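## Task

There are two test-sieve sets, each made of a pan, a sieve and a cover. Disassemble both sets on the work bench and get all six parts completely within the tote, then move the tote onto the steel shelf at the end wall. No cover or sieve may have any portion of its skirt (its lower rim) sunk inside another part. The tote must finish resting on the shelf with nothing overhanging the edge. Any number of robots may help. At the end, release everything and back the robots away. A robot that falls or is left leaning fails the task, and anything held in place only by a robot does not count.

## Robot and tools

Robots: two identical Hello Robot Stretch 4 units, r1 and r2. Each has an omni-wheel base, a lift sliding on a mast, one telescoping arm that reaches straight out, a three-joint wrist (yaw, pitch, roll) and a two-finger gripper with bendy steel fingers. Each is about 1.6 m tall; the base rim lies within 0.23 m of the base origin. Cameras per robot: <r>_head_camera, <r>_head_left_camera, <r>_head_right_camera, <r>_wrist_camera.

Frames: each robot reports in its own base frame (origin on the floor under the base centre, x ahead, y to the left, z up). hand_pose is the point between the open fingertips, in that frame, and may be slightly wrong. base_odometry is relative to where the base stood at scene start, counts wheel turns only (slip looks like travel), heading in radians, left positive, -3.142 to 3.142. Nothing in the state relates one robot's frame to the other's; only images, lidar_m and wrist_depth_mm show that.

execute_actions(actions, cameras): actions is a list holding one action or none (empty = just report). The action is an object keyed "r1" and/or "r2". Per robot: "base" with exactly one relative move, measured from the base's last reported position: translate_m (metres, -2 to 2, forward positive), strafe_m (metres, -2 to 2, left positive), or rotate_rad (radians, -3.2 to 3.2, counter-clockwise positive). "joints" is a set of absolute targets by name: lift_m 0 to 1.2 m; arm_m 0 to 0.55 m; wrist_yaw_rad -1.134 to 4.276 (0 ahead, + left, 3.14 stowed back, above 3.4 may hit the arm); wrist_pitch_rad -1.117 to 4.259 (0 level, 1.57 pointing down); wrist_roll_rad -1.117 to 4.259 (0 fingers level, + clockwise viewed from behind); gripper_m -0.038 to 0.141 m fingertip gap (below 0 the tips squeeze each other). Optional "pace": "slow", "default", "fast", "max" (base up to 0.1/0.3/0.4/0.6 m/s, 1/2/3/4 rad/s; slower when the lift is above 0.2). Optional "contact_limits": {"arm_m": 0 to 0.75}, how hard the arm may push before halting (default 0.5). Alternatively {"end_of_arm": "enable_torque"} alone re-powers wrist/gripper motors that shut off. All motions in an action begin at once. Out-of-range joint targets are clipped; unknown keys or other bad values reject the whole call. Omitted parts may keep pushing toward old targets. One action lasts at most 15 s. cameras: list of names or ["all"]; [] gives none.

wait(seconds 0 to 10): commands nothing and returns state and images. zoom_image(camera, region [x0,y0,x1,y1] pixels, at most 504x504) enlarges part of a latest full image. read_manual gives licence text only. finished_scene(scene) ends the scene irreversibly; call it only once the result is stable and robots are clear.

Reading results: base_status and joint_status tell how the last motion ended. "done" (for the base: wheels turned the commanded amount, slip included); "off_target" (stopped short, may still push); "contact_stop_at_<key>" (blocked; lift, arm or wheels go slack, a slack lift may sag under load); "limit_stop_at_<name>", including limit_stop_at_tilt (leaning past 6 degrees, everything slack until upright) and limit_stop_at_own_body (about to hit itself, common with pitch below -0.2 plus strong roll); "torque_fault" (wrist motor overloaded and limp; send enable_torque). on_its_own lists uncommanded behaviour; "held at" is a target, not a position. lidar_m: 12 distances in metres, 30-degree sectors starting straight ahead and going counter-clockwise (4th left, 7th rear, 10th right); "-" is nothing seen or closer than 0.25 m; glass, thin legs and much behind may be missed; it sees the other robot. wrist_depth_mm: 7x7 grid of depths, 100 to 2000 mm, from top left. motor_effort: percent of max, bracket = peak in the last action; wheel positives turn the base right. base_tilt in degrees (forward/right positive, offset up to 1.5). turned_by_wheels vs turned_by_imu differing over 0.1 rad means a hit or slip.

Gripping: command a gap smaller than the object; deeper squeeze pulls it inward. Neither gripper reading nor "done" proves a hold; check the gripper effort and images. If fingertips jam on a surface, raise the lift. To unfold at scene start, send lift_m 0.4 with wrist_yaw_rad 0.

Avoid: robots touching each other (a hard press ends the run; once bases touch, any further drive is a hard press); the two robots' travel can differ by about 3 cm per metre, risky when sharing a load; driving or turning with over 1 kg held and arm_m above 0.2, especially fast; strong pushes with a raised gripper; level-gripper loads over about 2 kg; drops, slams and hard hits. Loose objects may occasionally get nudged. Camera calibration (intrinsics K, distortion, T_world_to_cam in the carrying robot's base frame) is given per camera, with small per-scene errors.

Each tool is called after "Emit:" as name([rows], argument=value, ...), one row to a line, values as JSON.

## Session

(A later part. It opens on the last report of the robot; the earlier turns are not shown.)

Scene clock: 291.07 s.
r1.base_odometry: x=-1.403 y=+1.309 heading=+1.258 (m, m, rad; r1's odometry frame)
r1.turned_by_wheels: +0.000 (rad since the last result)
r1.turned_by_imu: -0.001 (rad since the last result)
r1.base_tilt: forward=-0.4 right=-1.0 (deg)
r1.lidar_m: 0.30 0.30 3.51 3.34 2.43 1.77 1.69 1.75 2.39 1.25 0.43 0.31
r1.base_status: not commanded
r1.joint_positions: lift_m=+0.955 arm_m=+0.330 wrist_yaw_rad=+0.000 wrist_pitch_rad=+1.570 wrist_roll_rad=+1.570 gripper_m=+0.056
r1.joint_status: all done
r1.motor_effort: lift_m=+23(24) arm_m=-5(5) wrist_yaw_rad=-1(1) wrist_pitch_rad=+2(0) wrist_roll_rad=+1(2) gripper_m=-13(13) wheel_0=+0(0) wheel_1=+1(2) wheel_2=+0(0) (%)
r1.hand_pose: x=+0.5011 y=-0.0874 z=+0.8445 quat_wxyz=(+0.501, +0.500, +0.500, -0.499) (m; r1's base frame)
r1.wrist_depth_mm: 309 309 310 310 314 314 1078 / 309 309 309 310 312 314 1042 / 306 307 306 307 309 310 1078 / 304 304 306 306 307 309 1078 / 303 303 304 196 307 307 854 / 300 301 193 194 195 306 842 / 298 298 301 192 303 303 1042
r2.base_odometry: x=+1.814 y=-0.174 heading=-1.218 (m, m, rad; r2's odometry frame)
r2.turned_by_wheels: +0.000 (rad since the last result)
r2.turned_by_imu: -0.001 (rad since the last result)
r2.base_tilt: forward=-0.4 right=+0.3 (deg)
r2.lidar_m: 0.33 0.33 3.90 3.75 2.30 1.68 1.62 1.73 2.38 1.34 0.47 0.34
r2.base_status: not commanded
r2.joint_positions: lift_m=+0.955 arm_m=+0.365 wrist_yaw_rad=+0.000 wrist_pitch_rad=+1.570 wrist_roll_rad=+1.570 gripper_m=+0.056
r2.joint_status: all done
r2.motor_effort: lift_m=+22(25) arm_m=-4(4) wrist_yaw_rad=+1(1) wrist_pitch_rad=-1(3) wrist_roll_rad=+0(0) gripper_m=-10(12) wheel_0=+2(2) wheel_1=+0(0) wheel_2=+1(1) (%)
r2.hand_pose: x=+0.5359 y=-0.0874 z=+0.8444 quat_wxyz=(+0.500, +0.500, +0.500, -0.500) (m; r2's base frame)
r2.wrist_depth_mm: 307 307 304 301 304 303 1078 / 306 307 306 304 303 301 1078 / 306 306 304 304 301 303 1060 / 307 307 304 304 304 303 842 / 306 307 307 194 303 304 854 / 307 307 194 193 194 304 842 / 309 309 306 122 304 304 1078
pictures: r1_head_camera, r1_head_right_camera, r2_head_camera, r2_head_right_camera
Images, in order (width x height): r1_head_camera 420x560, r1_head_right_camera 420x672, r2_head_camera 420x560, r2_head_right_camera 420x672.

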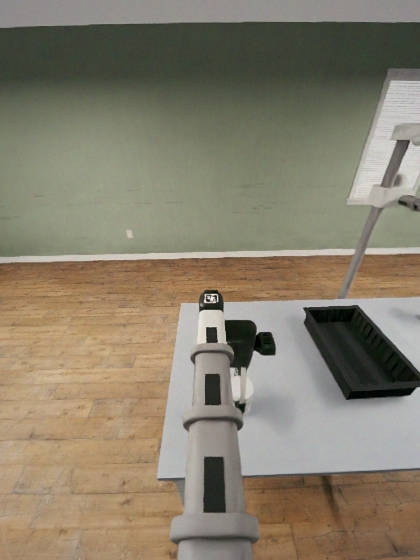

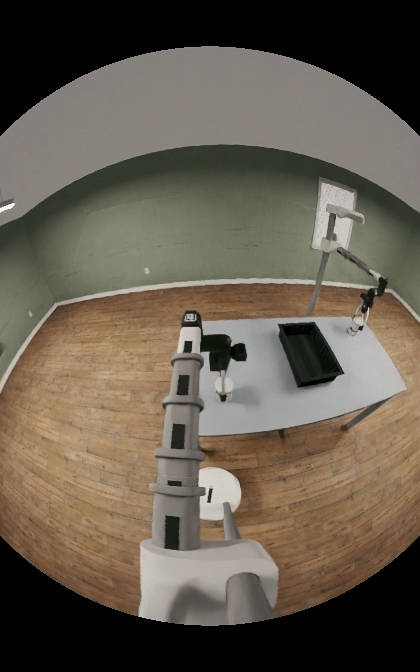

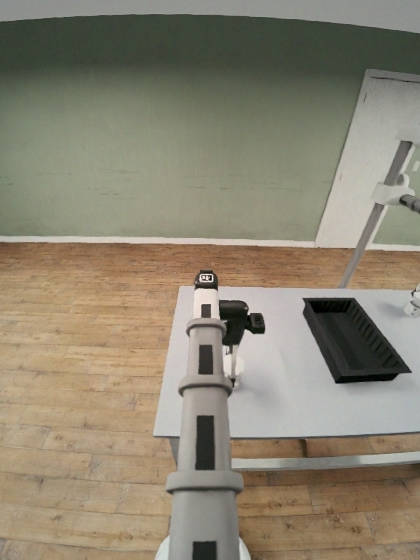

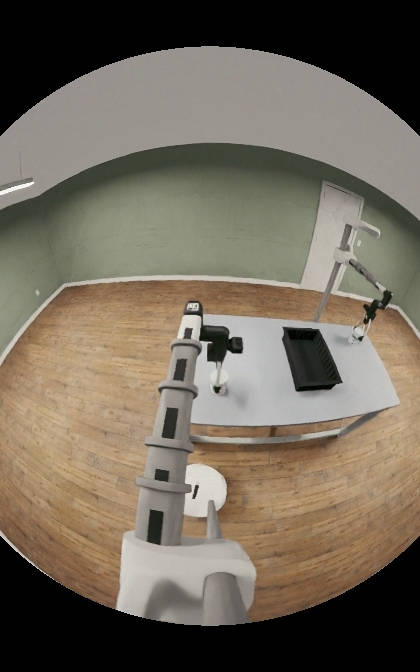

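Emit:
execute_actions([
  {"r1": {"joints": {"lift_m": 0.92}}, "r2": {"joints": {"lift_m": 0.92}}},
], cameras=[])

Emit:
execute_actions([
  {"r1": {"joints": {"lift_m": 0.912, "gripper_m": 0.087}}, "r2": {"joints": {"lift_m": 0.912, "gripper_m": 0.087}}},
], cameras=["r1_wrist_camera", "r2_wrist_camera"])

Scene clock: 386.63 s.
r1.base_odometry: x=-1.403 y=+1.309 heading=+1.258 (m, m, rad; r1's odometry frame)
r1.turned_by_wheels: +0.000 (rad since the last result)
r1.turned_by_imu: -0.001 (rad since the last result)
r1.base_tilt: forward=-0.4 right=-1.0 (deg)
r1.lidar_m: 0.29 0.30 3.50 3.34 2.47 1.74 1.68 1.75 2.38 1.28 0.44 0.31
r1.base_status: not commanded
r1.joint_positions: lift_m=+0.920 arm_m=+0.330 wrist_yaw_rad=+0.000 wrist_pitch_rad=+1.570 wrist_roll_rad=+1.570 gripper_m=+0.056
r1.joint_status: all done
r1.motor_effort: lift_m=+15(23) arm_m=-5(5) wrist_yaw_rad=-1(0) wrist_pitch_rad=+2(4) wrist_roll_rad=+1(0) gripper_m=-12(13) wheel_0=+0(0) wheel_1=+2(2) wheel_2=+0(0) (%)
r1.hand_pose: x=+0.5010 y=-0.0874 z=+0.8102 quat_wxyz=(+0.500, +0.500, +0.500, -0.500) (m; r1's base frame)
r1.wrist_depth_mm: 276 277 278 279 278 281 1042 / 274 277 276 278 277 278 1042 / 273 274 274 276 277 277 1042 / 272 273 273 274 274 276 820 / 271 272 272 194 273 274 759 / 268 270 190 192 195 273 539 / 267 268 268 190 268 271 272
r2.base_odometry: x=+1.814 y=-0.174 heading=-1.218 (m, m, rad; r2's odometry frame)
r2.turned_by_wheels: +0.000 (rad since the last result)
r2.turned_by_imu: -0.001 (rad since the last result)
r2.base_tilt: forward=-0.4 right=+0.3 (deg)
r2.lidar_m: 0.33 0.33 3.89 3.73 2.29 1.69 1.62 1.71 2.35 1.31 0.49 0.35
r2.base_status: not commanded
r2.joint_positions: lift_m=+0.920 arm_m=+0.365 wrist_yaw_rad=-0.001 wrist_pitch_rad=+1.571 wrist_roll_rad=+1.570 gripper_m=+0.056
r2.joint_status: all done
r2.motor_effort: lift_m=+12(22) arm_m=-4(4) wrist_yaw_rad=+3(4) wrist_pitch_rad=-3(11) wrist_roll_rad=+0(1) gripper_m=-8(9) wheel_0=+2(2) wheel_1=+0(0) wheel_2=+0(1) (%)
r2.hand_pose: x=+0.5356 y=-0.0874 z=+0.8102 quat_wxyz=(+0.500, +0.500, +0.500, -0.500) (m; r2's base frame)
r2.wrist_depth_mm: 273 272 272 271 270 270 640 / 274 274 272 272 271 271 654 / 274 274 272 272 272 271 270 / 273 273 272 273 273 271 270 / 274 274 273 190 271 271 272 / 274 274 187 189 191 270 539 / 274 274 274 123 271 271 654
pictures: none
No camera images: the call's "cameras" was empty. Leave "cameras" out to get every camera's image.

Scene clock: 387.73 s.
r1.base_odometry: x=-1.403 y=+1.309 heading=+1.258 (m, m, rad; r1's odometry frame)
r1.turned_by_wheels: +0.000 (rad since the last result)
r1.turned_by_imu: +0.000 (rad since the last result)
r1.base_tilt: forward=-0.4 right=-1.0 (deg)
r1.lidar_m: 0.29 0.30 3.52 3.34 2.46 1.76 1.69 1.77 2.38 1.26 0.44 0.31
r1.base_status: not commanded
r1.joint_positions: lift_m=+0.912 arm_m=+0.330 wrist_yaw_rad=+0.000 wrist_pitch_rad=+1.570 wrist_roll_rad=+1.570 gripper_m=+0.087
r1.joint_status: all done
r1.motor_effort: lift_m=+18(14) arm_m=-5(5) wrist_yaw_rad=-1(1) wrist_pitch_rad=+4(4) wrist_roll_rad=+0(0) gripper_m=-2(12) wheel_0=+0(0) wheel_1=+2(1) wheel_2=+0(0) (%)
r1.hand_pose: x=+0.5012 y=-0.0874 z=+0.8020 quat_wxyz=(+0.501, +0.500, +0.500, -0.499) (m; r1's base frame)
r1.wrist_depth_mm: 267 267 268 270 270 271 272 / 265 266 267 268 270 270 1042 / 264 264 265 266 267 268 268 / 263 264 264 265 265 266 267 / 262 262 262 192 265 265 265 / 259 260 190 190 192 264 265 / 258 258 259 146 260 262 262
r2.base_odometry: x=+1.814 y=-0.174 heading=-1.218 (m, m, rad; r2's odometry frame)
r2.turned_by_wheels: +0.000 (rad since the last result)
r2.turned_by_imu: +0.000 (rad since the last result)
r2.base_tilt: forward=-0.5 right=+0.4 (deg)
r2.lidar_m: 0.31 0.35 3.90 3.75 2.27 1.66 1.62 1.72 2.37 1.33 0.49 0.35
r2.base_status: not commanded
r2.joint_positions: lift_m=+0.912 arm_m=+0.365 wrist_yaw_rad=+0.000 wrist_pitch_rad=+1.570 wrist_roll_rad=+1.570 gripper_m=+0.087
r2.joint_status: all done
r2.motor_effort: lift_m=+13(11) arm_m=-4(4) wrist_yaw_rad=+1(2) wrist_pitch_rad=+1(5) wrist_roll_rad=+0(0) gripper_m=+1(10) wheel_0=+2(2) wheel_1=+0(0) wheel_2=+1(1) (%)
r2.hand_pose: x=+0.5359 y=-0.0874 z=+0.8021 quat_wxyz=(+0.501, +0.500, +0.500, -0.499) (m; r2's base frame)
r2.wrist_depth_mm: 264 264 263 263 260 260 260 / 265 264 263 262 262 260 260 / 265 265 263 264 262 260 259 / 265 264 264 264 263 262 262 / 266 263 264 191 263 262 262 / 266 264 191 191 190 263 262 / 267 265 265 125 263 263 260
pictures: r1_wrist_camera, r2_wrist_camera
camera_calibration (this result's frames):
r1_wrist_camera: T_world_to_cam=[[-0.999895, -0.0144814, -0.00055631, 0.499928], [-0.014444, 0.99897, -0.0430225, 0.188885], [0.00117876, -0.0430099, -0.999074, 1.0237], [0, 0, 0, 1]] pos_world=[0.501397, -0.137422, 1.03115]
r2_wrist_camera: T_world_to_cam=[[-0.99897, 0.0160938, -0.042433, 0.582002], [0.0163898, 0.999844, -0.0066376, 0.138764], [0.0423195, -0.00732623, -0.999077, 1.00171], [0, 0, 0, 1]] pos_world=[0.536736, -0.14077, 1.02641]
Images, in order (width x height): r1_wrist_camera 616x392, r2_wrist_camera 616x392.

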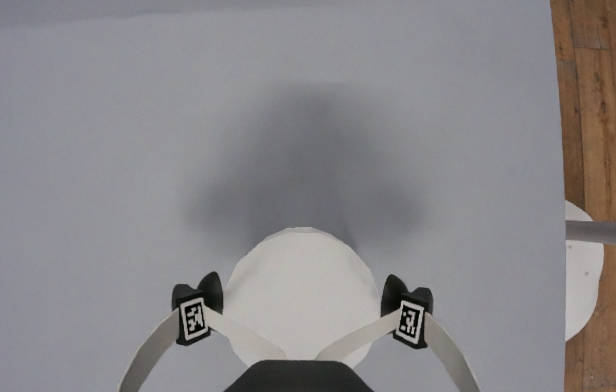

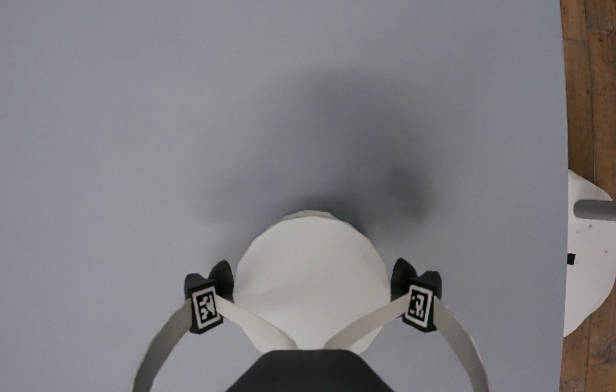

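Emit:
execute_actions([
  {"r1": {"joints": {"gripper_m": 0.056}}, "r2": {"joints": {"gripper_m": 0.056}}},
], cameras=[])

Emit:
execute_actions([
  {"r1": {"joints": {"lift_m": 0.95}}, "r2": {"joints": {"lift_m": 0.95}}},
], cameras=["r1_head_right_camera", "r2_head_right_camera"])

Emit:
zoom_image(camera="r1_head_right_camera", region=[320, 280, 400, 350])

Emit:
zoom_image(camera="r2_head_right_camera", region=[320, 290, 400, 360])

Scene clock: 395.33 s.
r1.base_odometry: x=-1.403 y=+1.309 heading=+1.258 (m, m, rad; r1's odometry frame)
r1.turned_by_wheels: +0.000 (rad since the last result)
r1.turned_by_imu: -0.001 (rad since the last result)
r1.base_tilt: forward=-0.4 right=-1.0 (deg)
r1.lidar_m: 0.29 0.32 3.51 3.32 2.47 1.76 1.69 1.76 2.39 1.26 0.43 0.33
r1.base_status: not commanded
r1.joint_positions: lift_m=+0.912 arm_m=+0.330 wrist_yaw_rad=+0.000 wrist_pitch_rad=+1.569 wrist_roll_rad=+1.570 gripper_m=+0.056
r1.joint_status: all done
r1.motor_effort: lift_m=+18(19) arm_m=-5(5) wrist_yaw_rad=-1(1) wrist_pitch_rad=+3(3) wrist_roll_rad=+0(2) gripper_m=-13(13) wheel_0=+0(0) wheel_1=+1(2) wheel_2=+0(0) (%)
r1.hand_pose: x=+0.5012 y=-0.0874 z=+0.8019 quat_wxyz=(+0.501, +0.500, +0.500, -0.499) (m; r1's base frame)
r1.wrist_depth_mm: 267 266 268 270 268 271 272 / 265 265 266 267 268 268 1042 / 264 263 265 265 266 267 270 / 262 263 265 264 265 266 267 / 260 260 263 186 264 265 265 / 259 260 184 184 185 263 265 / 258 256 259 183 260 262 263
r2.base_odometry: x=+1.814 y=-0.174 heading=-1.218 (m, m, rad; r2's odometry frame)
r2.turned_by_wheels: +0.000 (rad since the last result)
r2.turned_by_imu: -0.001 (rad since the last result)
r2.base_tilt: forward=-0.5 right=+0.4 (deg)
r2.lidar_m: 0.30 0.33 3.90 3.74 2.30 1.70 1.61 1.70 2.38 1.32 0.48 0.33
r2.base_status: not commanded
r2.joint_positions: lift_m=+0.912 arm_m=+0.365 wrist_yaw_rad=+0.000 wrist_pitch_rad=+1.570 wrist_roll_rad=+1.570 gripper_m=+0.056
r2.joint_status: all done
r2.motor_effort: lift_m=+14(14) arm_m=-4(4) wrist_yaw_rad=+1(0) wrist_pitch_rad=-1(0) wrist_roll_rad=+0(0) gripper_m=-13(14) wheel_0=+2(2) wheel_1=+0(0) wheel_2=+1(1) (%)
r2.hand_pose: x=+0.5359 y=-0.0874 z=+0.8020 quat_wxyz=(+0.501, +0.500, +0.500, -0.499) (m; r2's base frame)
r2.wrist_depth_mm: 264 263 264 262 262 259 259 / 264 263 263 262 260 260 259 / 265 265 263 263 263 260 260 / 264 264 264 263 263 263 259 / 265 264 264 185 263 260 260 / 265 263 185 184 183 262 263 / 264 265 264 122 263 263 263
pictures: none
No camera images: the call's "cameras" was empty. Leave "cameras" out to get every camera's image.

Scene clock: 396.33 s.
r1.base_odometry: x=-1.403 y=+1.309 heading=+1.258 (m, m, rad; r1's odometry frame)
r1.turned_by_wheels: +0.000 (rad since the last result)
r1.turned_by_imu: +0.000 (rad since the last result)
r1.base_tilt: forward=-0.3 right=-1.0 (deg)
r1.lidar_m: 0.29 0.32 3.51 3.34 2.45 1.77 1.70 1.75 2.37 1.27 0.44 0.32
r1.base_status: not commanded
r1.joint_positions: lift_m=+0.950 arm_m=+0.330 wrist_yaw_rad=+0.000 wrist_pitch_rad=+1.570 wrist_roll_rad=+1.570 gripper_m=+0.056
r1.joint_status: all done
r1.motor_effort: lift_m=+24(21) arm_m=-5(5) wrist_yaw_rad=-1(1) wrist_pitch_rad=+4(3) wrist_roll_rad=+0(1) gripper_m=-12(13) wheel_0=+0(0) wheel_1=+1(2) wheel_2=+0(0) (%)
r1.hand_pose: x=+0.5012 y=-0.0874 z=+0.8395 quat_wxyz=(+0.501, +0.500, +0.500, -0.499) (m; r1's base frame)
r1.wrist_depth_mm: 303 304 306 306 307 309 1078 / 303 303 304 304 306 306 1078 / 301 301 301 303 304 306 1060 / 298 300 300 301 304 303 1060 / 297 297 300 186 301 303 831 / 296 296 184 184 185 300 842 / 293 296 294 183 297 298 1060
r2.base_odometry: x=+1.814 y=-0.174 heading=-1.218 (m, m, rad; r2's odometry frame)
r2.turned_by_wheels: +0.000 (rad since the last result)
r2.turned_by_imu: +0.000 (rad since the last result)
r2.base_tilt: forward=-0.5 right=+0.3 (deg)
r2.lidar_m: 0.31 0.34 3.86 3.75 2.29 1.69 1.61 1.71 2.40 1.32 0.45 0.35
r2.base_status: not commanded
r2.joint_positions: lift_m=+0.950 arm_m=+0.365 wrist_yaw_rad=+0.000 wrist_pitch_rad=+1.570 wrist_roll_rad=+1.570 gripper_m=+0.056
r2.joint_status: all done
r2.motor_effort: lift_m=+22(26) arm_m=-4(4) wrist_yaw_rad=+1(0) wrist_pitch_rad=+0(1) wrist_roll_rad=+0(0) gripper_m=-10(11) wheel_0=+2(2) wheel_1=+0(0) wheel_2=+1(1) (%)
r2.hand_pose: x=+0.5359 y=-0.0874 z=+0.8394 quat_wxyz=(+0.501, +0.500, +0.500, -0.499) (m; r2's base frame)
r2.wrist_depth_mm: 303 301 298 298 298 297 1042 / 301 301 298 301 298 298 1042 / 301 301 300 301 298 297 1042 / 303 301 300 301 298 298 842 / 303 301 301 185 300 300 854 / 303 300 184 183 184 300 842 / 303 301 301 122 301 300 1078
pictures: r1_head_right_camera, r2_head_right_camera
Images, in order (width x height): r1_head_right_camera 420x672, r2_head_right_camera 420x672.

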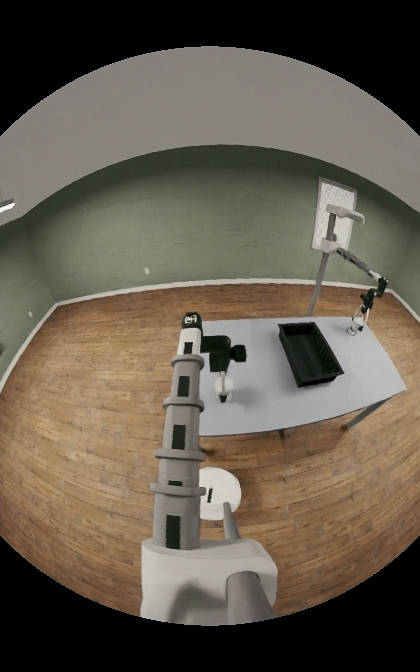

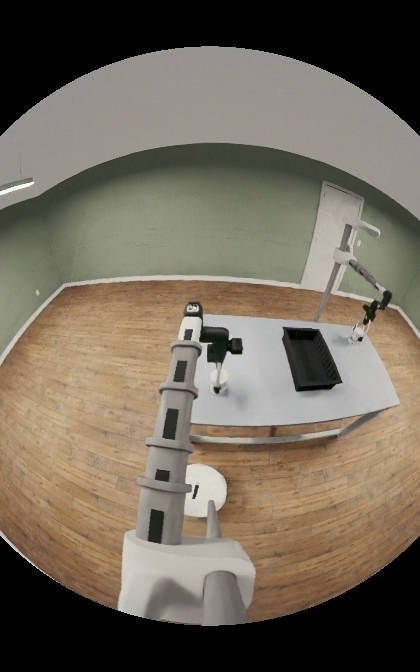

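Region (320, 280, 400, 350) of r1_head_right_camera's 420x672 image, scaled by 6.300, with more detail than that image has; it fills the top 441 rows of this view, and the rest is white.

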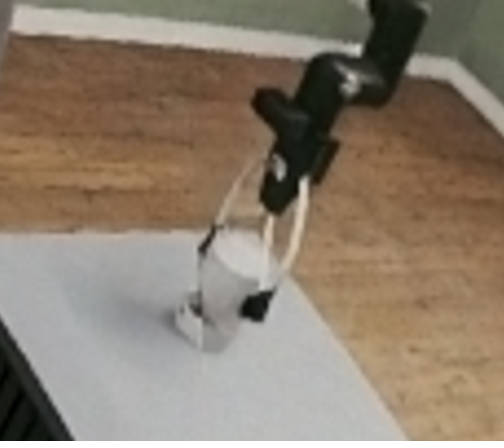

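Region (320, 290, 400, 360) of r2_head_right_camera's 420x672 image, scaled by 6.300, with more detail than that image has; it fills the top 441 rows of this view, and the rest is white.

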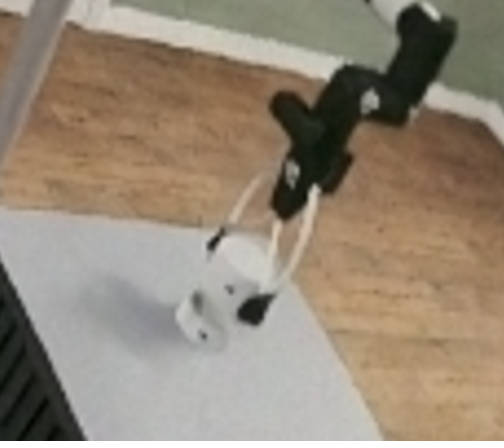

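Emit:
execute_actions([
  {"r1": {"base": {"strafe_m": -0.541}, "joints": {"lift_m": 1.005, "arm_m": 0.437}}, "r2": {"base": {"strafe_m": -0.578}, "joints": {"lift_m": 1.005, "arm_m": 0.434}}},
], cameras=["r1_head_camera", "r1_wrist_camera", "r2_head_camera", "r2_wrist_camera"])

Scene clock: 415.67 s.
r1.base_odometry: x=-0.888 y=+1.143 heading=+1.258 (m, m, rad; r1's odometry frame)
r1.turned_by_wheels: +0.000 (rad since the last result)
r1.turned_by_imu: -0.002 (rad since the last result)
r1.base_tilt: forward=-0.3 right=-1.0 (deg)
r1.lidar_m: 0.30 0.32 0.44 3.89 2.43 1.77 1.69 1.76 2.34 4.45 0.46 0.33
r1.base_status: done
r1.joint_positions: lift_m=+1.005 arm_m=+0.436 wrist_yaw_rad=+0.000 wrist_pitch_rad=+1.570 wrist_roll_rad=+1.570 gripper_m=+0.056
r1.joint_status: all done
r1.motor_effort: lift_m=+23(23) arm_m=+5(9) wrist_yaw_rad=-2(1) wrist_pitch_rad=+3(4) wrist_roll_rad=+1(0) gripper_m=-13(12) wheel_0=+1(9) wheel_1=-2(14) wheel_2=+0(1) (%)
r1.hand_pose: x=+0.6072 y=-0.0874 z=+0.8945 quat_wxyz=(+0.501, +0.500, +0.500, -0.499) (m; r1's base frame)
r1.wrist_depth_mm: 357 359 359 362 362 364 364 / 355 355 359 359 362 362 364 / 355 355 357 357 359 362 359 / 320 351 353 351 304 359 359 / 349 349 349 186 312 355 357 / 345 347 184 184 185 355 355 / 343 343 345 183 279 349 353
r2.base_odometry: x=+1.271 y=-0.374 heading=-1.218 (m, m, rad; r2's odometry frame)
r2.turned_by_wheels: +0.000 (rad since the last result)
r2.turned_by_imu: -0.002 (rad since the last result)
r2.base_tilt: forward=-0.5 right=+0.3 (deg)
r2.lidar_m: 0.32 0.32 0.46 4.34 2.31 1.70 1.63 1.72 2.41 3.96 0.46 0.34
r2.base_status: done
r2.joint_positions: lift_m=+1.005 arm_m=+0.433 wrist_yaw_rad=+0.000 wrist_pitch_rad=+1.570 wrist_roll_rad=+1.570 gripper_m=+0.056
r2.joint_status: all done
r2.motor_effort: lift_m=+22(20) arm_m=+4(3) wrist_yaw_rad=+2(1) wrist_pitch_rad=-1(1) wrist_roll_rad=+0(1) gripper_m=-11(11) wheel_0=-2(8) wheel_1=+0(8) wheel_2=+1(1) (%)
r2.hand_pose: x=+0.6044 y=-0.0874 z=+0.8944 quat_wxyz=(+0.501, +0.500, +0.500, -0.499) (m; r2's base frame)
r2.wrist_depth_mm: 357 353 355 353 353 351 351 / 359 355 353 353 353 351 351 / 355 357 355 355 353 351 351 / 353 353 351 351 314 353 353 / 355 355 355 184 282 353 351 / 355 353 185 184 184 355 353 / 355 355 353 122 309 353 353
pictures: r1_head_camera, r1_wrist_camera, r2_head_camera, r2_wrist_camera
camera_calibration (this result's frames):
r1_wrist_camera: T_world_to_cam=[[-0.999895, -0.0145111, -0.000226373, 0.605713], [-0.0144879, 0.998969, -0.0430177, 0.194421], [0.000850373, -0.0430099, -0.999074, 1.11623], [0, 0, 0, 1]] pos_world=[0.607517, -0.137422, 1.1237]
r2_wrist_camera: T_world_to_cam=[[-0.998982, 0.0162074, -0.0421082, 0.654041], [0.0165014, 0.999842, -0.00664299, 0.138192], [0.0419939, -0.00733106, -0.999091, 1.09128], [0, 0, 0, 1]] pos_world=[0.605267, -0.14077, 1.11875]
Images, in order (width x height): r1_head_camera 420x560, r1_wrist_camera 616x392, r2_head_camera 420x560, r2_wrist_camera 616x392.

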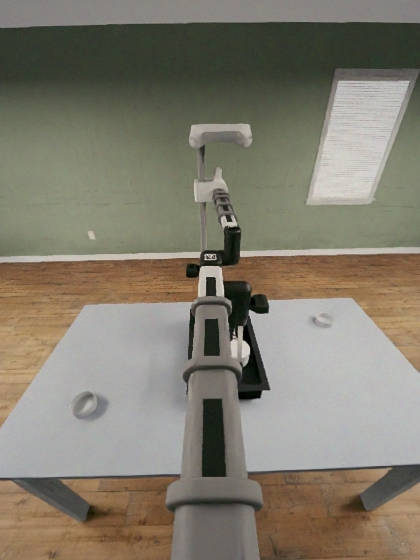

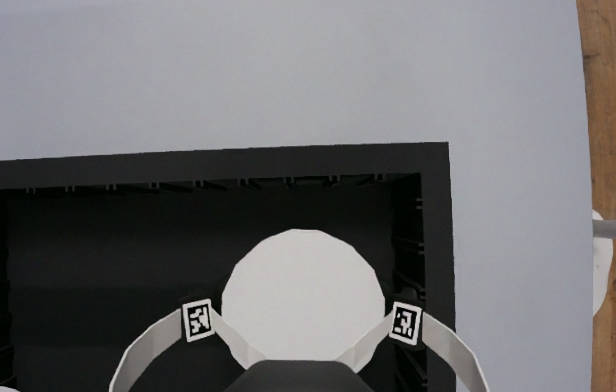

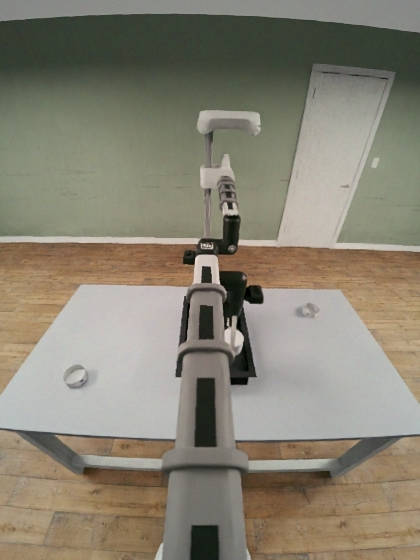

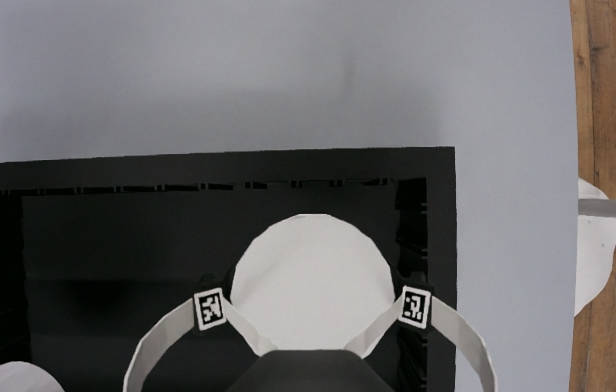

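Emit:
execute_actions([
  {"r1": {"joints": {"lift_m": 0.9}}, "r2": {"joints": {"lift_m": 0.9}}},
], cameras=[])

Emit:
execute_actions([
  {"r1": {"joints": {"gripper_m": 0.087}}, "r2": {"joints": {"gripper_m": 0.087}}},
], cameras=["r1_wrist_camera", "r2_wrist_camera"])

Scene clock: 440.90 s.
r1.base_odometry: x=-0.888 y=+1.143 heading=+1.258 (m, m, rad; r1's odometry frame)
r1.turned_by_wheels: +0.000 (rad since the last result)
r1.turned_by_imu: -0.001 (rad since the last result)
r1.base_tilt: forward=-0.4 right=-1.0 (deg)
r1.lidar_m: 0.29 0.32 0.44 3.88 2.42 1.77 1.69 1.75 2.38 4.44 0.47 0.32
r1.base_status: not commanded
r1.joint_positions: lift_m=+0.900 arm_m=+0.436 wrist_yaw_rad=+0.000 wrist_pitch_rad=+1.570 wrist_roll_rad=+1.570 gripper_m=+0.056
r1.joint_status: all done
r1.motor_effort: lift_m=+19(20) arm_m=+5(6) wrist_yaw_rad=+1(2) wrist_pitch_rad=+3(3) wrist_roll_rad=+2(1) gripper_m=-13(13) wheel_0=+1(1) wheel_1=-2(2) wheel_2=+0(0) (%)
r1.hand_pose: x=+0.6072 y=-0.0874 z=+0.7899 quat_wxyz=(+0.501, +0.500, +0.500, -0.499) (m; r1's base frame)
r1.wrist_depth_mm: 253 255 256 256 257 258 258 / 253 253 254 255 255 257 258 / 163 164 165 165 166 167 256 / 247 248 249 250 251 174 255 / 246 247 247 186 249 175 253 / 245 245 184 184 185 177 251 / 243 244 244 183 246 163 250
r2.base_odometry: x=+1.271 y=-0.374 heading=-1.218 (m, m, rad; r2's odometry frame)
r2.turned_by_wheels: +0.000 (rad since the last result)
r2.turned_by_imu: -0.001 (rad since the last result)
r2.base_tilt: forward=-0.4 right=+0.3 (deg)
r2.lidar_m: 0.31 0.33 0.47 4.33 2.27 1.69 1.62 1.72 2.40 3.97 0.48 0.35
r2.base_status: not commanded
r2.joint_positions: lift_m=+0.900 arm_m=+0.433 wrist_yaw_rad=+0.000 wrist_pitch_rad=+1.570 wrist_roll_rad=+1.570 gripper_m=+0.056
r2.joint_status: all done
r2.motor_effort: lift_m=+14(23) arm_m=+5(4) wrist_yaw_rad=+1(1) wrist_pitch_rad=+0(0) wrist_roll_rad=+0(1) gripper_m=-12(12) wheel_0=-2(2) wheel_1=-1(0) wheel_2=+1(1) (%)
r2.hand_pose: x=+0.6044 y=-0.0874 z=+0.7900 quat_wxyz=(+0.501, +0.500, +0.500, -0.499) (m; r2's base frame)
r2.wrist_depth_mm: 251 250 251 250 248 247 - / 251 251 251 250 250 250 248 / 163 163 162 161 162 161 249 / 249 249 249 248 247 174 249 / 250 249 248 184 247 175 249 / 250 250 185 184 183 161 249 / 249 248 250 123 247 161 -
pictures: none
No camera images: the call's "cameras" was empty. Leave "cameras" out to get every camera's image.

Scene clock: 442.00 s.
r1.base_odometry: x=-0.888 y=+1.143 heading=+1.258 (m, m, rad; r1's odometry frame)
r1.turned_by_wheels: +0.000 (rad since the last result)
r1.turned_by_imu: +0.000 (rad since the last result)
r1.base_tilt: forward=-0.4 right=-1.0 (deg)
r1.lidar_m: 0.31 0.33 0.44 3.90 2.41 1.78 1.69 1.75 2.38 4.44 0.46 0.32
r1.base_status: not commanded
r1.joint_positions: lift_m=+0.900 arm_m=+0.436 wrist_yaw_rad=+0.000 wrist_pitch_rad=+1.570 wrist_roll_rad=+1.570 gripper_m=+0.087
r1.joint_status: all done
r1.motor_effort: lift_m=+19(19) arm_m=+5(6) wrist_yaw_rad=+0(0) wrist_pitch_rad=+3(3) wrist_roll_rad=+1(1) gripper_m=-2(13) wheel_0=+1(0) wheel_1=-2(2) wheel_2=+0(0) (%)
r1.hand_pose: x=+0.6072 y=-0.0874 z=+0.7899 quat_wxyz=(+0.501, +0.500, +0.500, -0.499) (m; r1's base frame)
r1.wrist_depth_mm: 255 255 256 257 257 258 259 / 254 254 255 255 256 257 258 / 163 165 165 166 167 167 256 / 248 249 249 250 251 175 255 / 246 247 248 193 250 176 252 / 245 245 191 192 192 177 251 / 244 244 245 146 247 163 251
r2.base_odometry: x=+1.271 y=-0.374 heading=-1.218 (m, m, rad; r2's odometry frame)
r2.turned_by_wheels: +0.000 (rad since the last result)
r2.turned_by_imu: +0.000 (rad since the last result)
r2.base_tilt: forward=-0.4 right=+0.4 (deg)
r2.lidar_m: 0.32 0.32 0.48 4.33 2.30 1.69 1.64 1.72 2.39 3.96 0.45 0.33
r2.base_status: not commanded
r2.joint_positions: lift_m=+0.900 arm_m=+0.433 wrist_yaw_rad=+0.000 wrist_pitch_rad=+1.570 wrist_roll_rad=+1.570 gripper_m=+0.087
r2.joint_status: all done
r2.motor_effort: lift_m=+15(14) arm_m=+5(4) wrist_yaw_rad=+1(1) wrist_pitch_rad=+0(0) wrist_roll_rad=+0(1) gripper_m=-7(15) wheel_0=-2(2) wheel_1=-1(1) wheel_2=+1(1) (%)
r2.hand_pose: x=+0.6044 y=-0.0874 z=+0.7900 quat_wxyz=(+0.501, +0.500, +0.500, -0.499) (m; r2's base frame)
r2.wrist_depth_mm: 252 252 251 250 250 249 - / 252 253 251 250 251 250 248 / 163 163 163 162 162 161 250 / 249 249 249 249 248 174 249 / 250 249 249 192 247 175 249 / 251 249 193 191 191 162 250 / 250 250 249 125 248 162 -
pictures: r1_wrist_camera, r2_wrist_camera
camera_calibration (this result's frames):
r1_wrist_camera: T_world_to_cam=[[-0.999895, -0.0145111, -0.000226373, 0.605696], [-0.0144879, 0.998969, -0.0430177, 0.189919], [0.000850372, -0.0430099, -0.999074, 1.01168], [0, 0, 0, 1]] pos_world=[0.607524, -0.137422, 1.01905]
r2_wrist_camera: T_world_to_cam=[[-0.998982, 0.0162074, -0.0421082, 0.64965], [0.0165013, 0.999842, -0.00664299, 0.137498], [0.0419939, -0.00733106, -0.999091, 0.986948], [0, 0, 0, 1]] pos_world=[0.605273, -0.14077, 1.01432]
Images, in order (width x height): r1_wrist_camera 616x392, r2_wrist_camera 616x392.

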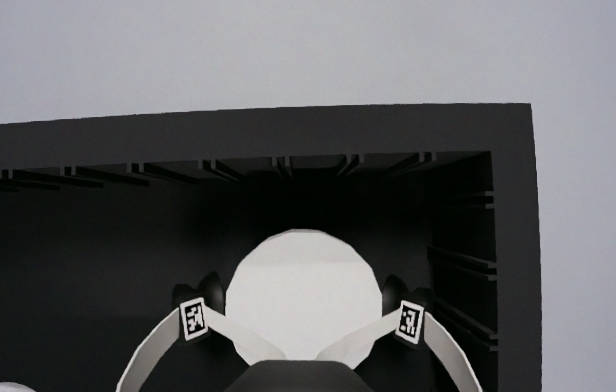

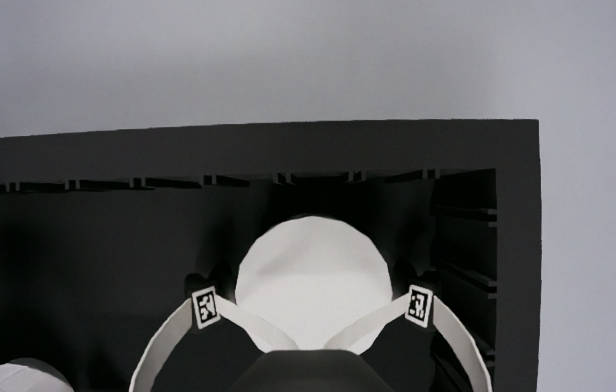

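Emit:
execute_actions([
  {"r1": {"joints": {"lift_m": 0.932}}, "r2": {"joints": {"lift_m": 0.932}}},
], cameras=[])

Emit:
execute_actions([
  {"r1": {"joints": {"gripper_m": 0.052}}, "r2": {"joints": {"gripper_m": 0.052}}},
], cameras=["r1_wrist_camera", "r2_wrist_camera"])

Scene clock: 449.57 s.
r1.base_odometry: x=-0.888 y=+1.143 heading=+1.258 (m, m, rad; r1's odometry frame)
r1.turned_by_wheels: +0.000 (rad since the last result)
r1.turned_by_imu: -0.001 (rad since the last result)
r1.base_tilt: forward=-0.4 right=-1.0 (deg)
r1.lidar_m: 0.30 0.32 0.45 3.88 2.45 1.77 1.68 1.75 2.36 4.44 0.45 0.33
r1.base_status: not commanded
r1.joint_positions: lift_m=+0.932 arm_m=+0.436 wrist_yaw_rad=+0.000 wrist_pitch_rad=+1.570 wrist_roll_rad=+1.570 gripper_m=+0.087
r1.joint_status: all done
r1.motor_effort: lift_m=+23(25) arm_m=+6(5) wrist_yaw_rad=-2(1) wrist_pitch_rad=+2(2) wrist_roll_rad=+1(0) gripper_m=-3(3) wheel_0=+1(1) wheel_1=-2(2) wheel_2=+0(0) (%)
r1.hand_pose: x=+0.6072 y=-0.0874 z=+0.8215 quat_wxyz=(+0.501, +0.500, +0.500, -0.499) (m; r1's base frame)
r1.wrist_depth_mm: 287 286 289 289 290 291 291 / 285 286 286 287 287 289 289 / 195 196 196 198 198 199 287 / 278 279 281 282 282 204 287 / 278 278 278 224 281 206 286 / 276 277 213 223 213 208 283 / 274 274 276 146 277 195 282
r2.base_odometry: x=+1.271 y=-0.374 heading=-1.218 (m, m, rad; r2's odometry frame)
r2.turned_by_wheels: +0.000 (rad since the last result)
r2.turned_by_imu: -0.001 (rad since the last result)
r2.base_tilt: forward=-0.5 right=+0.4 (deg)
r2.lidar_m: 0.31 0.33 0.48 4.33 2.33 1.70 1.62 1.71 2.41 3.96 0.49 0.36
r2.base_status: not commanded
r2.joint_positions: lift_m=+0.932 arm_m=+0.433 wrist_yaw_rad=+0.000 wrist_pitch_rad=+1.570 wrist_roll_rad=+1.570 gripper_m=+0.087
r2.joint_status: all done
r2.motor_effort: lift_m=+21(25) arm_m=+4(4) wrist_yaw_rad=+1(1) wrist_pitch_rad=+0(1) wrist_roll_rad=+1(0) gripper_m=-1(2) wheel_0=-2(2) wheel_1=-1(0) wheel_2=+1(1) (%)
r2.hand_pose: x=+0.6044 y=-0.0874 z=+0.8214 quat_wxyz=(+0.501, +0.500, +0.500, -0.499) (m; r2's base frame)
r2.wrist_depth_mm: 283 283 282 282 281 279 279 / 285 283 281 281 281 279 281 / 285 282 194 193 193 279 281 / 281 282 281 279 279 205 281 / 283 282 279 224 278 207 281 / 282 281 196 224 198 193 279 / 273 282 279 125 279 198 281
pictures: none
No camera images: the call's "cameras" was empty. Leave "cameras" out to get every camera's image.

Scene clock: 450.73 s.
r1.base_odometry: x=-0.888 y=+1.143 heading=+1.258 (m, m, rad; r1's odometry frame)
r1.turned_by_wheels: +0.000 (rad since the last result)
r1.turned_by_imu: +0.000 (rad since the last result)
r1.base_tilt: forward=-0.4 right=-1.0 (deg)
r1.lidar_m: 0.30 0.31 0.44 3.89 2.40 1.76 1.68 1.76 2.33 4.45 0.45 0.31
r1.base_status: not commanded
r1.joint_positions: lift_m=+0.932 arm_m=+0.436 wrist_yaw_rad=+0.000 wrist_pitch_rad=+1.570 wrist_roll_rad=+1.570 gripper_m=+0.052
r1.joint_status: all done
r1.motor_effort: lift_m=+23(22) arm_m=+6(5) wrist_yaw_rad=-2(2) wrist_pitch_rad=+3(3) wrist_roll_rad=+0(1) gripper_m=-16(15) wheel_0=+1(1) wheel_1=-2(2) wheel_2=+0(0) (%)
r1.hand_pose: x=+0.6072 y=-0.0874 z=+0.8215 quat_wxyz=(+0.500, +0.500, +0.500, -0.500) (m; r1's base frame)
r1.wrist_depth_mm: 287 287 287 289 290 291 293 / 283 286 286 287 290 289 291 / 195 196 196 198 198 199 287 / 278 279 279 281 282 204 287 / 277 278 279 222 279 206 285 / 274 276 211 221 210 208 283 / 274 274 276 220 278 194 283
r2.base_odometry: x=+1.271 y=-0.374 heading=-1.218 (m, m, rad; r2's odometry frame)
r2.turned_by_wheels: +0.000 (rad since the last result)
r2.turned_by_imu: +0.000 (rad since the last result)
r2.base_tilt: forward=-0.5 right=+0.3 (deg)
r2.lidar_m: 0.31 0.33 0.47 4.32 2.29 1.71 1.64 1.71 2.40 3.96 0.48 0.34
r2.base_status: not commanded
r2.joint_positions: lift_m=+0.932 arm_m=+0.433 wrist_yaw_rad=+0.000 wrist_pitch_rad=+1.570 wrist_roll_rad=+1.570 gripper_m=+0.052
r2.joint_status: all done
r2.motor_effort: lift_m=+21(21) arm_m=+4(4) wrist_yaw_rad=+1(0) wrist_pitch_rad=+0(1) wrist_roll_rad=+1(0) gripper_m=-16(15) wheel_0=-2(2) wheel_1=+0(0) wheel_2=+1(1) (%)
r2.hand_pose: x=+0.6044 y=-0.0874 z=+0.8214 quat_wxyz=(+0.500, +0.500, +0.500, -0.500) (m; r2's base frame)
r2.wrist_depth_mm: 283 283 282 281 281 281 279 / 285 283 282 281 281 279 281 / 283 195 194 194 193 279 278 / 281 279 282 278 278 204 281 / 282 281 279 223 279 207 281 / 285 282 192 222 200 193 279 / 273 282 282 123 279 205 281
pictures: r1_wrist_camera, r2_wrist_camera
camera_calibration (this result's frames):
r1_wrist_camera: T_world_to_cam=[[-0.999895, -0.0145111, -0.000195144, 0.60567], [-0.0144893, 0.998969, -0.0430173, 0.191281], [0.000819172, -0.0430099, -0.999074, 1.04332], [0, 0, 0, 1]] pos_world=[0.607524, -0.137422, 1.0507]
r2_wrist_camera: T_world_to_cam=[[-0.998984, 0.0162073, -0.0420488, 0.650911], [0.0165008, 0.999842, -0.00664397, 0.137708], [0.0419345, -0.00733106, -0.999093, 1.01839], [0, 0, 0, 1]] pos_world=[0.605271, -0.14077, 1.04575]
Images, in order (width x height): r1_wrist_camera 616x392, r2_wrist_camera 616x392.

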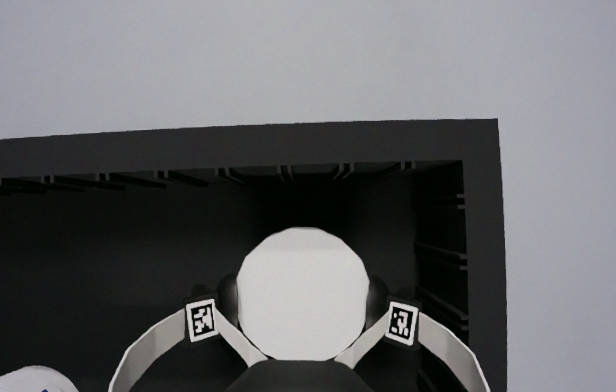

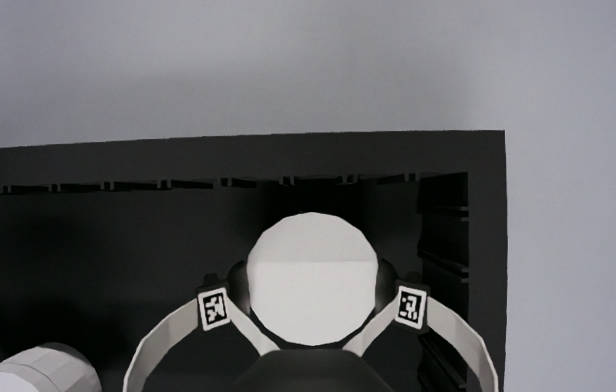

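Emit:
execute_actions([
  {"r1": {"joints": {"lift_m": 0.95}}, "r2": {"joints": {"lift_m": 0.95}}},
], cameras=[])

Emit:
execute_actions([
  {"r1": {"base": {"strafe_m": 0.103}, "pace": "fast"}, "r2": {"base": {"strafe_m": 0.114}, "pace": "fast"}},
], cameras=["r1_wrist_camera", "r2_wrist_camera"])

Scene clock: 465.93 s.
r1.base_odometry: x=-0.888 y=+1.143 heading=+1.258 (m, m, rad; r1's odometry frame)
r1.turned_by_wheels: +0.000 (rad since the last result)
r1.turned_by_imu: -0.001 (rad since the last result)
r1.base_tilt: forward=-0.4 right=-1.0 (deg)
r1.lidar_m: 0.30 0.32 0.43 3.89 2.43 1.78 1.69 1.75 2.36 4.45 0.46 0.32
r1.base_status: not commanded
r1.joint_positions: lift_m=+0.950 arm_m=+0.436 wrist_yaw_rad=+0.000 wrist_pitch_rad=+1.570 wrist_roll_rad=+1.570 gripper_m=+0.052
r1.joint_status: all done
r1.motor_effort: lift_m=+24(26) arm_m=+6(5) wrist_yaw_rad=-1(0) wrist_pitch_rad=+2(3) wrist_roll_rad=+1(0) gripper_m=-14(17) wheel_0=+1(1) wheel_1=-2(2) wheel_2=+0(0) (%)
r1.hand_pose: x=+0.6072 y=-0.0874 z=+0.8395 quat_wxyz=(+0.500, +0.500, +0.500, -0.500) (m; r1's base frame)
r1.wrist_depth_mm: 304 304 304 307 307 309 309 / 303 304 303 306 306 307 306 / 300 215 213 216 216 306 306 / 296 297 297 298 300 222 306 / 294 296 296 221 298 224 301 / 293 294 211 220 210 226 301 / 291 291 293 220 293 217 298
r2.base_odometry: x=+1.271 y=-0.374 heading=-1.218 (m, m, rad; r2's odometry frame)
r2.turned_by_wheels: +0.000 (rad since the last result)
r2.turned_by_imu: -0.001 (rad since the last result)
r2.base_tilt: forward=-0.4 right=+0.3 (deg)
r2.lidar_m: 0.32 0.33 0.47 4.33 2.29 1.71 1.63 1.72 2.41 3.95 0.45 0.34
r2.base_status: not commanded
r2.joint_positions: lift_m=+0.950 arm_m=+0.433 wrist_yaw_rad=+0.000 wrist_pitch_rad=+1.570 wrist_roll_rad=+1.570 gripper_m=+0.052
r2.joint_status: all done
r2.motor_effort: lift_m=+22(20) arm_m=+5(4) wrist_yaw_rad=+1(1) wrist_pitch_rad=-1(0) wrist_roll_rad=+0(0) gripper_m=-12(12) wheel_0=-2(2) wheel_1=+0(0) wheel_2=+1(1) (%)
r2.hand_pose: x=+0.6044 y=-0.0874 z=+0.8394 quat_wxyz=(+0.500, +0.500, +0.500, -0.500) (m; r2's base frame)
r2.wrist_depth_mm: 300 300 297 298 298 297 297 / 301 301 298 300 298 298 297 / 300 300 298 211 211 298 298 / 301 298 298 297 298 216 298 / 300 301 298 224 283 229 298 / 301 300 191 223 200 211 298 / 279 297 298 123 297 219 298
pictures: none
No camera images: the call's "cameras" was empty. Leave "cameras" out to get every camera's image.

Scene clock: 467.33 s.
r1.base_odometry: x=-0.986 y=+1.175 heading=+1.258 (m, m, rad; r1's odometry frame)
r1.turned_by_wheels: +0.000 (rad since the last result)
r1.turned_by_imu: +0.000 (rad since the last result)
r1.base_tilt: forward=-0.4 right=-1.0 (deg)
r1.lidar_m: 0.30 0.33 0.44 3.75 2.41 1.77 1.68 1.74 2.37 4.56 0.45 0.33
r1.base_status: done
r1.joint_positions: lift_m=+0.950 arm_m=+0.436 wrist_yaw_rad=+0.000 wrist_pitch_rad=+1.570 wrist_roll_rad=+1.570 gripper_m=+0.052
r1.joint_status: not commanded
r1.motor_effort: lift_m=+24(24) arm_m=+5(5) wrist_yaw_rad=-1(2) wrist_pitch_rad=+2(3) wrist_roll_rad=+1(1) gripper_m=-16(17) wheel_0=+2(10) wheel_1=+0(10) wheel_2=+0(1) (%)
r1.hand_pose: x=+0.6072 y=-0.0874 z=+0.8395 quat_wxyz=(+0.500, +0.500, +0.500, -0.500) (m; r1's base frame)
r1.wrist_depth_mm: 249 254 262 268 266 310 309 / 225 300 301 285 303 223 307 / 298 298 300 283 301 229 306 / 297 297 297 298 300 235 306 / 277 294 297 222 298 218 303 / 276 293 211 220 211 218 301 / 285 249 249 220 240 211 300
r2.base_odometry: x=+1.378 y=-0.335 heading=-1.218 (m, m, rad; r2's odometry frame)
r2.turned_by_wheels: +0.000 (rad since the last result)
r2.turned_by_imu: +0.000 (rad since the last result)
r2.base_tilt: forward=-0.5 right=+0.4 (deg)
r2.lidar_m: 0.30 0.34 0.47 4.21 2.27 1.72 1.64 1.71 2.37 4.08 0.47 0.33
r2.base_status: done
r2.joint_positions: lift_m=+0.950 arm_m=+0.433 wrist_yaw_rad=+0.000 wrist_pitch_rad=+1.570 wrist_roll_rad=+1.570 gripper_m=+0.052
r2.joint_status: not commanded
r2.motor_effort: lift_m=+21(21) arm_m=+4(4) wrist_yaw_rad=+1(1) wrist_pitch_rad=-2(0) wrist_roll_rad=-1(1) gripper_m=-15(13) wheel_0=+2(8) wheel_1=+1(5) wheel_2=+1(2) (%)
r2.hand_pose: x=+0.6044 y=-0.0874 z=+0.8394 quat_wxyz=(+0.500, +0.500, +0.500, -0.500) (m; r2's base frame)
r2.wrist_depth_mm: 266 268 278 273 277 216 296 / 212 298 298 277 296 221 297 / 300 298 297 278 296 227 297 / 300 300 297 300 297 229 298 / 282 300 298 223 273 230 298 / 301 300 191 222 200 211 300 / 254 226 248 122 237 219 300
pictures: r1_wrist_camera, r2_wrist_camera
camera_calibration (this result's frames):
r1_wrist_camera: T_world_to_cam=[[-0.999895, -0.0145112, -0.000195024, 0.605677], [-0.0144894, 0.998969, -0.0430173, 0.192055], [0.000819056, -0.0430099, -0.999074, 1.06129], [0, 0, 0, 1]] pos_world=[0.607527, -0.137422, 1.06868]
r2_wrist_camera: T_world_to_cam=[[-0.998984, 0.0162073, -0.0420488, 0.65167], [0.0165009, 0.999842, -0.00664397, 0.137828], [0.0419345, -0.00733106, -0.999093, 1.03636], [0, 0, 0, 1]] pos_world=[0.605275, -0.14077, 1.06374]
Images, in order (width x height): r1_wrist_camera 616x392, r2_wrist_camera 616x392.

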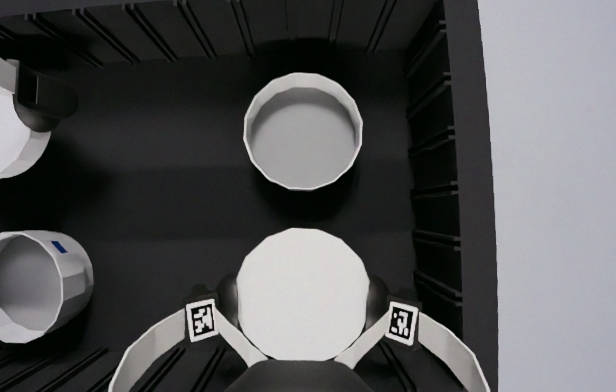

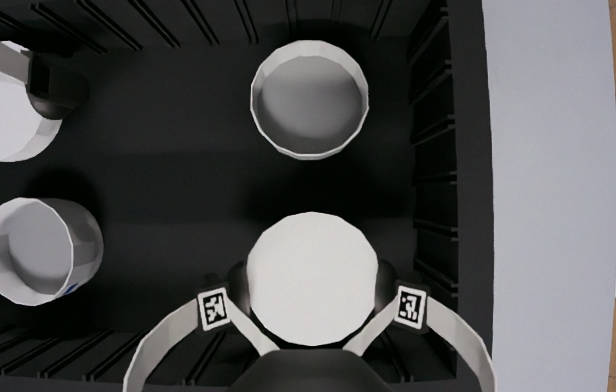

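Emit:
execute_actions([
  {"r1": {"joints": {"lift_m": 0.9}}, "r2": {"joints": {"lift_m": 0.899}}},
], cameras=[])

Emit:
execute_actions([
  {"r1": {"joints": {"gripper_m": 0.088}}, "r2": {"joints": {"gripper_m": 0.088}}},
], cameras=["r1_wrist_camera", "r2_wrist_camera"])

Scene clock: 478.30 s.
r1.base_odometry: x=-0.986 y=+1.175 heading=+1.258 (m, m, rad; r1's odometry frame)
r1.turned_by_wheels: +0.000 (rad since the last result)
r1.turned_by_imu: -0.001 (rad since the last result)
r1.base_tilt: forward=-0.4 right=-1.0 (deg)
r1.lidar_m: 0.30 0.33 0.43 3.76 2.40 1.78 1.69 1.75 2.38 4.54 0.46 0.31
r1.base_status: not commanded
r1.joint_positions: lift_m=+0.900 arm_m=+0.436 wrist_yaw_rad=+0.000 wrist_pitch_rad=+1.570 wrist_roll_rad=+1.570 gripper_m=+0.052
r1.joint_status: all done
r1.motor_effort: lift_m=+19(22) arm_m=+5(5) wrist_yaw_rad=-1(1) wrist_pitch_rad=+3(3) wrist_roll_rad=+0(1) gripper_m=-16(15) wheel_0=+2(2) wheel_1=+0(0) wheel_2=+0(0) (%)
r1.hand_pose: x=+0.6072 y=-0.0874 z=+0.7899 quat_wxyz=(+0.500, +0.500, +0.500, -0.500) (m; r1's base frame)
r1.wrist_depth_mm: 249 252 254 254 254 171 259 / 226 251 252 236 254 177 257 / 249 250 250 234 252 181 256 / 247 248 249 249 251 183 254 / 246 248 248 223 250 185 165 / 245 246 211 221 211 178 165 / 244 245 245 219 240 163 163
r2.base_odometry: x=+1.378 y=-0.335 heading=-1.218 (m, m, rad; r2's odometry frame)
r2.turned_by_wheels: +0.000 (rad since the last result)
r2.turned_by_imu: -0.001 (rad since the last result)
r2.base_tilt: forward=-0.4 right=+0.3 (deg)
r2.lidar_m: 0.32 0.34 0.46 4.20 2.28 1.67 1.63 1.72 2.37 4.07 0.47 0.35
r2.base_status: not commanded
r2.joint_positions: lift_m=+0.899 arm_m=+0.433 wrist_yaw_rad=+0.000 wrist_pitch_rad=+1.570 wrist_roll_rad=+1.570 gripper_m=+0.052
r2.joint_status: all done
r2.motor_effort: lift_m=+14(17) arm_m=+4(4) wrist_yaw_rad=+2(2) wrist_pitch_rad=-1(2) wrist_roll_rad=+0(0) gripper_m=-12(12) wheel_0=+2(2) wheel_1=+0(0) wheel_2=+1(0) (%)
r2.hand_pose: x=+0.6044 y=-0.0874 z=+0.7890 quat_wxyz=(+0.500, +0.500, +0.500, -0.500) (m; r2's base frame)
r2.wrist_depth_mm: 248 248 247 229 245 163 - / 213 247 247 229 246 170 247 / 250 248 247 229 246 175 247 / 250 248 248 247 246 176 248 / 241 249 248 223 247 178 248 / 249 249 191 224 199 163 247 / 248 225 246 123 236 160 -
pictures: none
No camera images: the call's "cameras" was empty. Leave "cameras" out to get every camera's image.

Scene clock: 479.47 s.
r1.base_odometry: x=-0.986 y=+1.175 heading=+1.258 (m, m, rad; r1's odometry frame)
r1.turned_by_wheels: +0.000 (rad since the last result)
r1.turned_by_imu: +0.000 (rad since the last result)
r1.base_tilt: forward=-0.3 right=-0.9 (deg)
r1.lidar_m: 0.28 0.31 0.45 3.77 2.40 1.78 1.69 1.74 2.37 4.55 0.46 0.32
r1.base_status: not commanded
r1.joint_positions: lift_m=+0.900 arm_m=+0.436 wrist_yaw_rad=+0.000 wrist_pitch_rad=+1.570 wrist_roll_rad=+1.570 gripper_m=+0.088
r1.joint_status: all done
r1.motor_effort: lift_m=+18(19) arm_m=+5(5) wrist_yaw_rad=+0(1) wrist_pitch_rad=+2(3) wrist_roll_rad=+0(1) gripper_m=-2(14) wheel_0=+2(2) wheel_1=+0(0) wheel_2=+0(0) (%)
r1.hand_pose: x=+0.6072 y=-0.0874 z=+0.7899 quat_wxyz=(+0.500, +0.500, +0.500, -0.500) (m; r1's base frame)
r1.wrist_depth_mm: 248 252 253 254 255 171 259 / 214 251 253 235 254 177 258 / 238 251 251 234 252 181 256 / 248 249 249 251 251 184 254 / 246 248 247 227 249 185 166 / 245 246 214 225 213 179 164 / 244 244 246 146 247 163 163
r2.base_odometry: x=+1.378 y=-0.335 heading=-1.218 (m, m, rad; r2's odometry frame)
r2.turned_by_wheels: +0.000 (rad since the last result)
r2.turned_by_imu: +0.000 (rad since the last result)
r2.base_tilt: forward=-0.4 right=+0.3 (deg)
r2.lidar_m: 0.31 0.35 0.45 4.21 2.29 1.71 1.61 1.68 2.38 4.08 0.48 0.33
r2.base_status: not commanded
r2.joint_positions: lift_m=+0.899 arm_m=+0.433 wrist_yaw_rad=+0.000 wrist_pitch_rad=+1.570 wrist_roll_rad=+1.570 gripper_m=+0.088
r2.joint_status: all done
r2.motor_effort: lift_m=+14(14) arm_m=+4(4) wrist_yaw_rad=+1(2) wrist_pitch_rad=-2(0) wrist_roll_rad=+1(0) gripper_m=+0(12) wheel_0=+2(2) wheel_1=+0(0) wheel_2=+1(1) (%)
r2.hand_pose: x=+0.6044 y=-0.0874 z=+0.7890 quat_wxyz=(+0.500, +0.500, +0.500, -0.500) (m; r2's base frame)
r2.wrist_depth_mm: 248 248 247 229 245 164 - / 204 248 247 230 247 170 248 / 248 248 248 229 246 174 248 / 249 249 249 247 247 176 248 / 240 250 248 225 246 178 248 / 249 249 195 226 197 164 248 / 250 229 248 124 249 161 -
pictures: r1_wrist_camera, r2_wrist_camera
camera_calibration (this result's frames):
r1_wrist_camera: T_world_to_cam=[[-0.999895, -0.0145112, -0.000195024, 0.605673], [-0.0144894, 0.998969, -0.0430173, 0.189921], [0.000819057, -0.0430099, -0.999074, 1.01174], [0, 0, 0, 1]] pos_world=[0.607532, -0.137422, 1.01909]
r2_wrist_camera: T_world_to_cam=[[-0.998986, 0.0162072, -0.0420075, 0.649512], [0.0165005, 0.999842, -0.00664466, 0.137494], [0.0418932, -0.00733106, -0.999095, 0.986045], [0, 0, 0, 1]] pos_world=[0.605276, -0.14077, 1.01335]
Images, in order (width x height): r1_wrist_camera 616x392, r2_wrist_camera 616x392.

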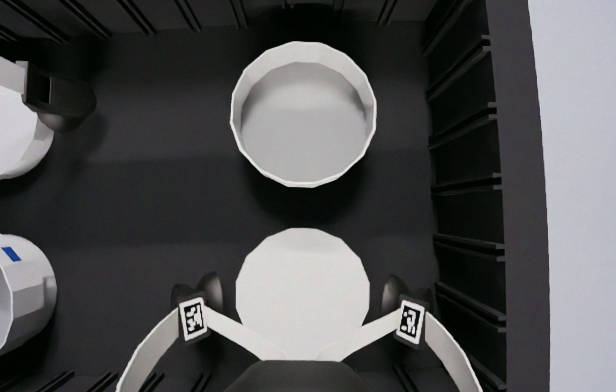

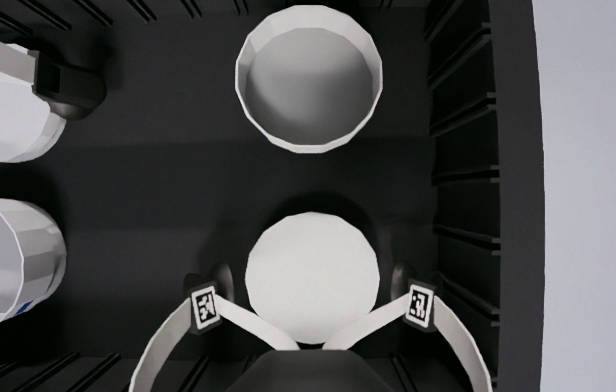

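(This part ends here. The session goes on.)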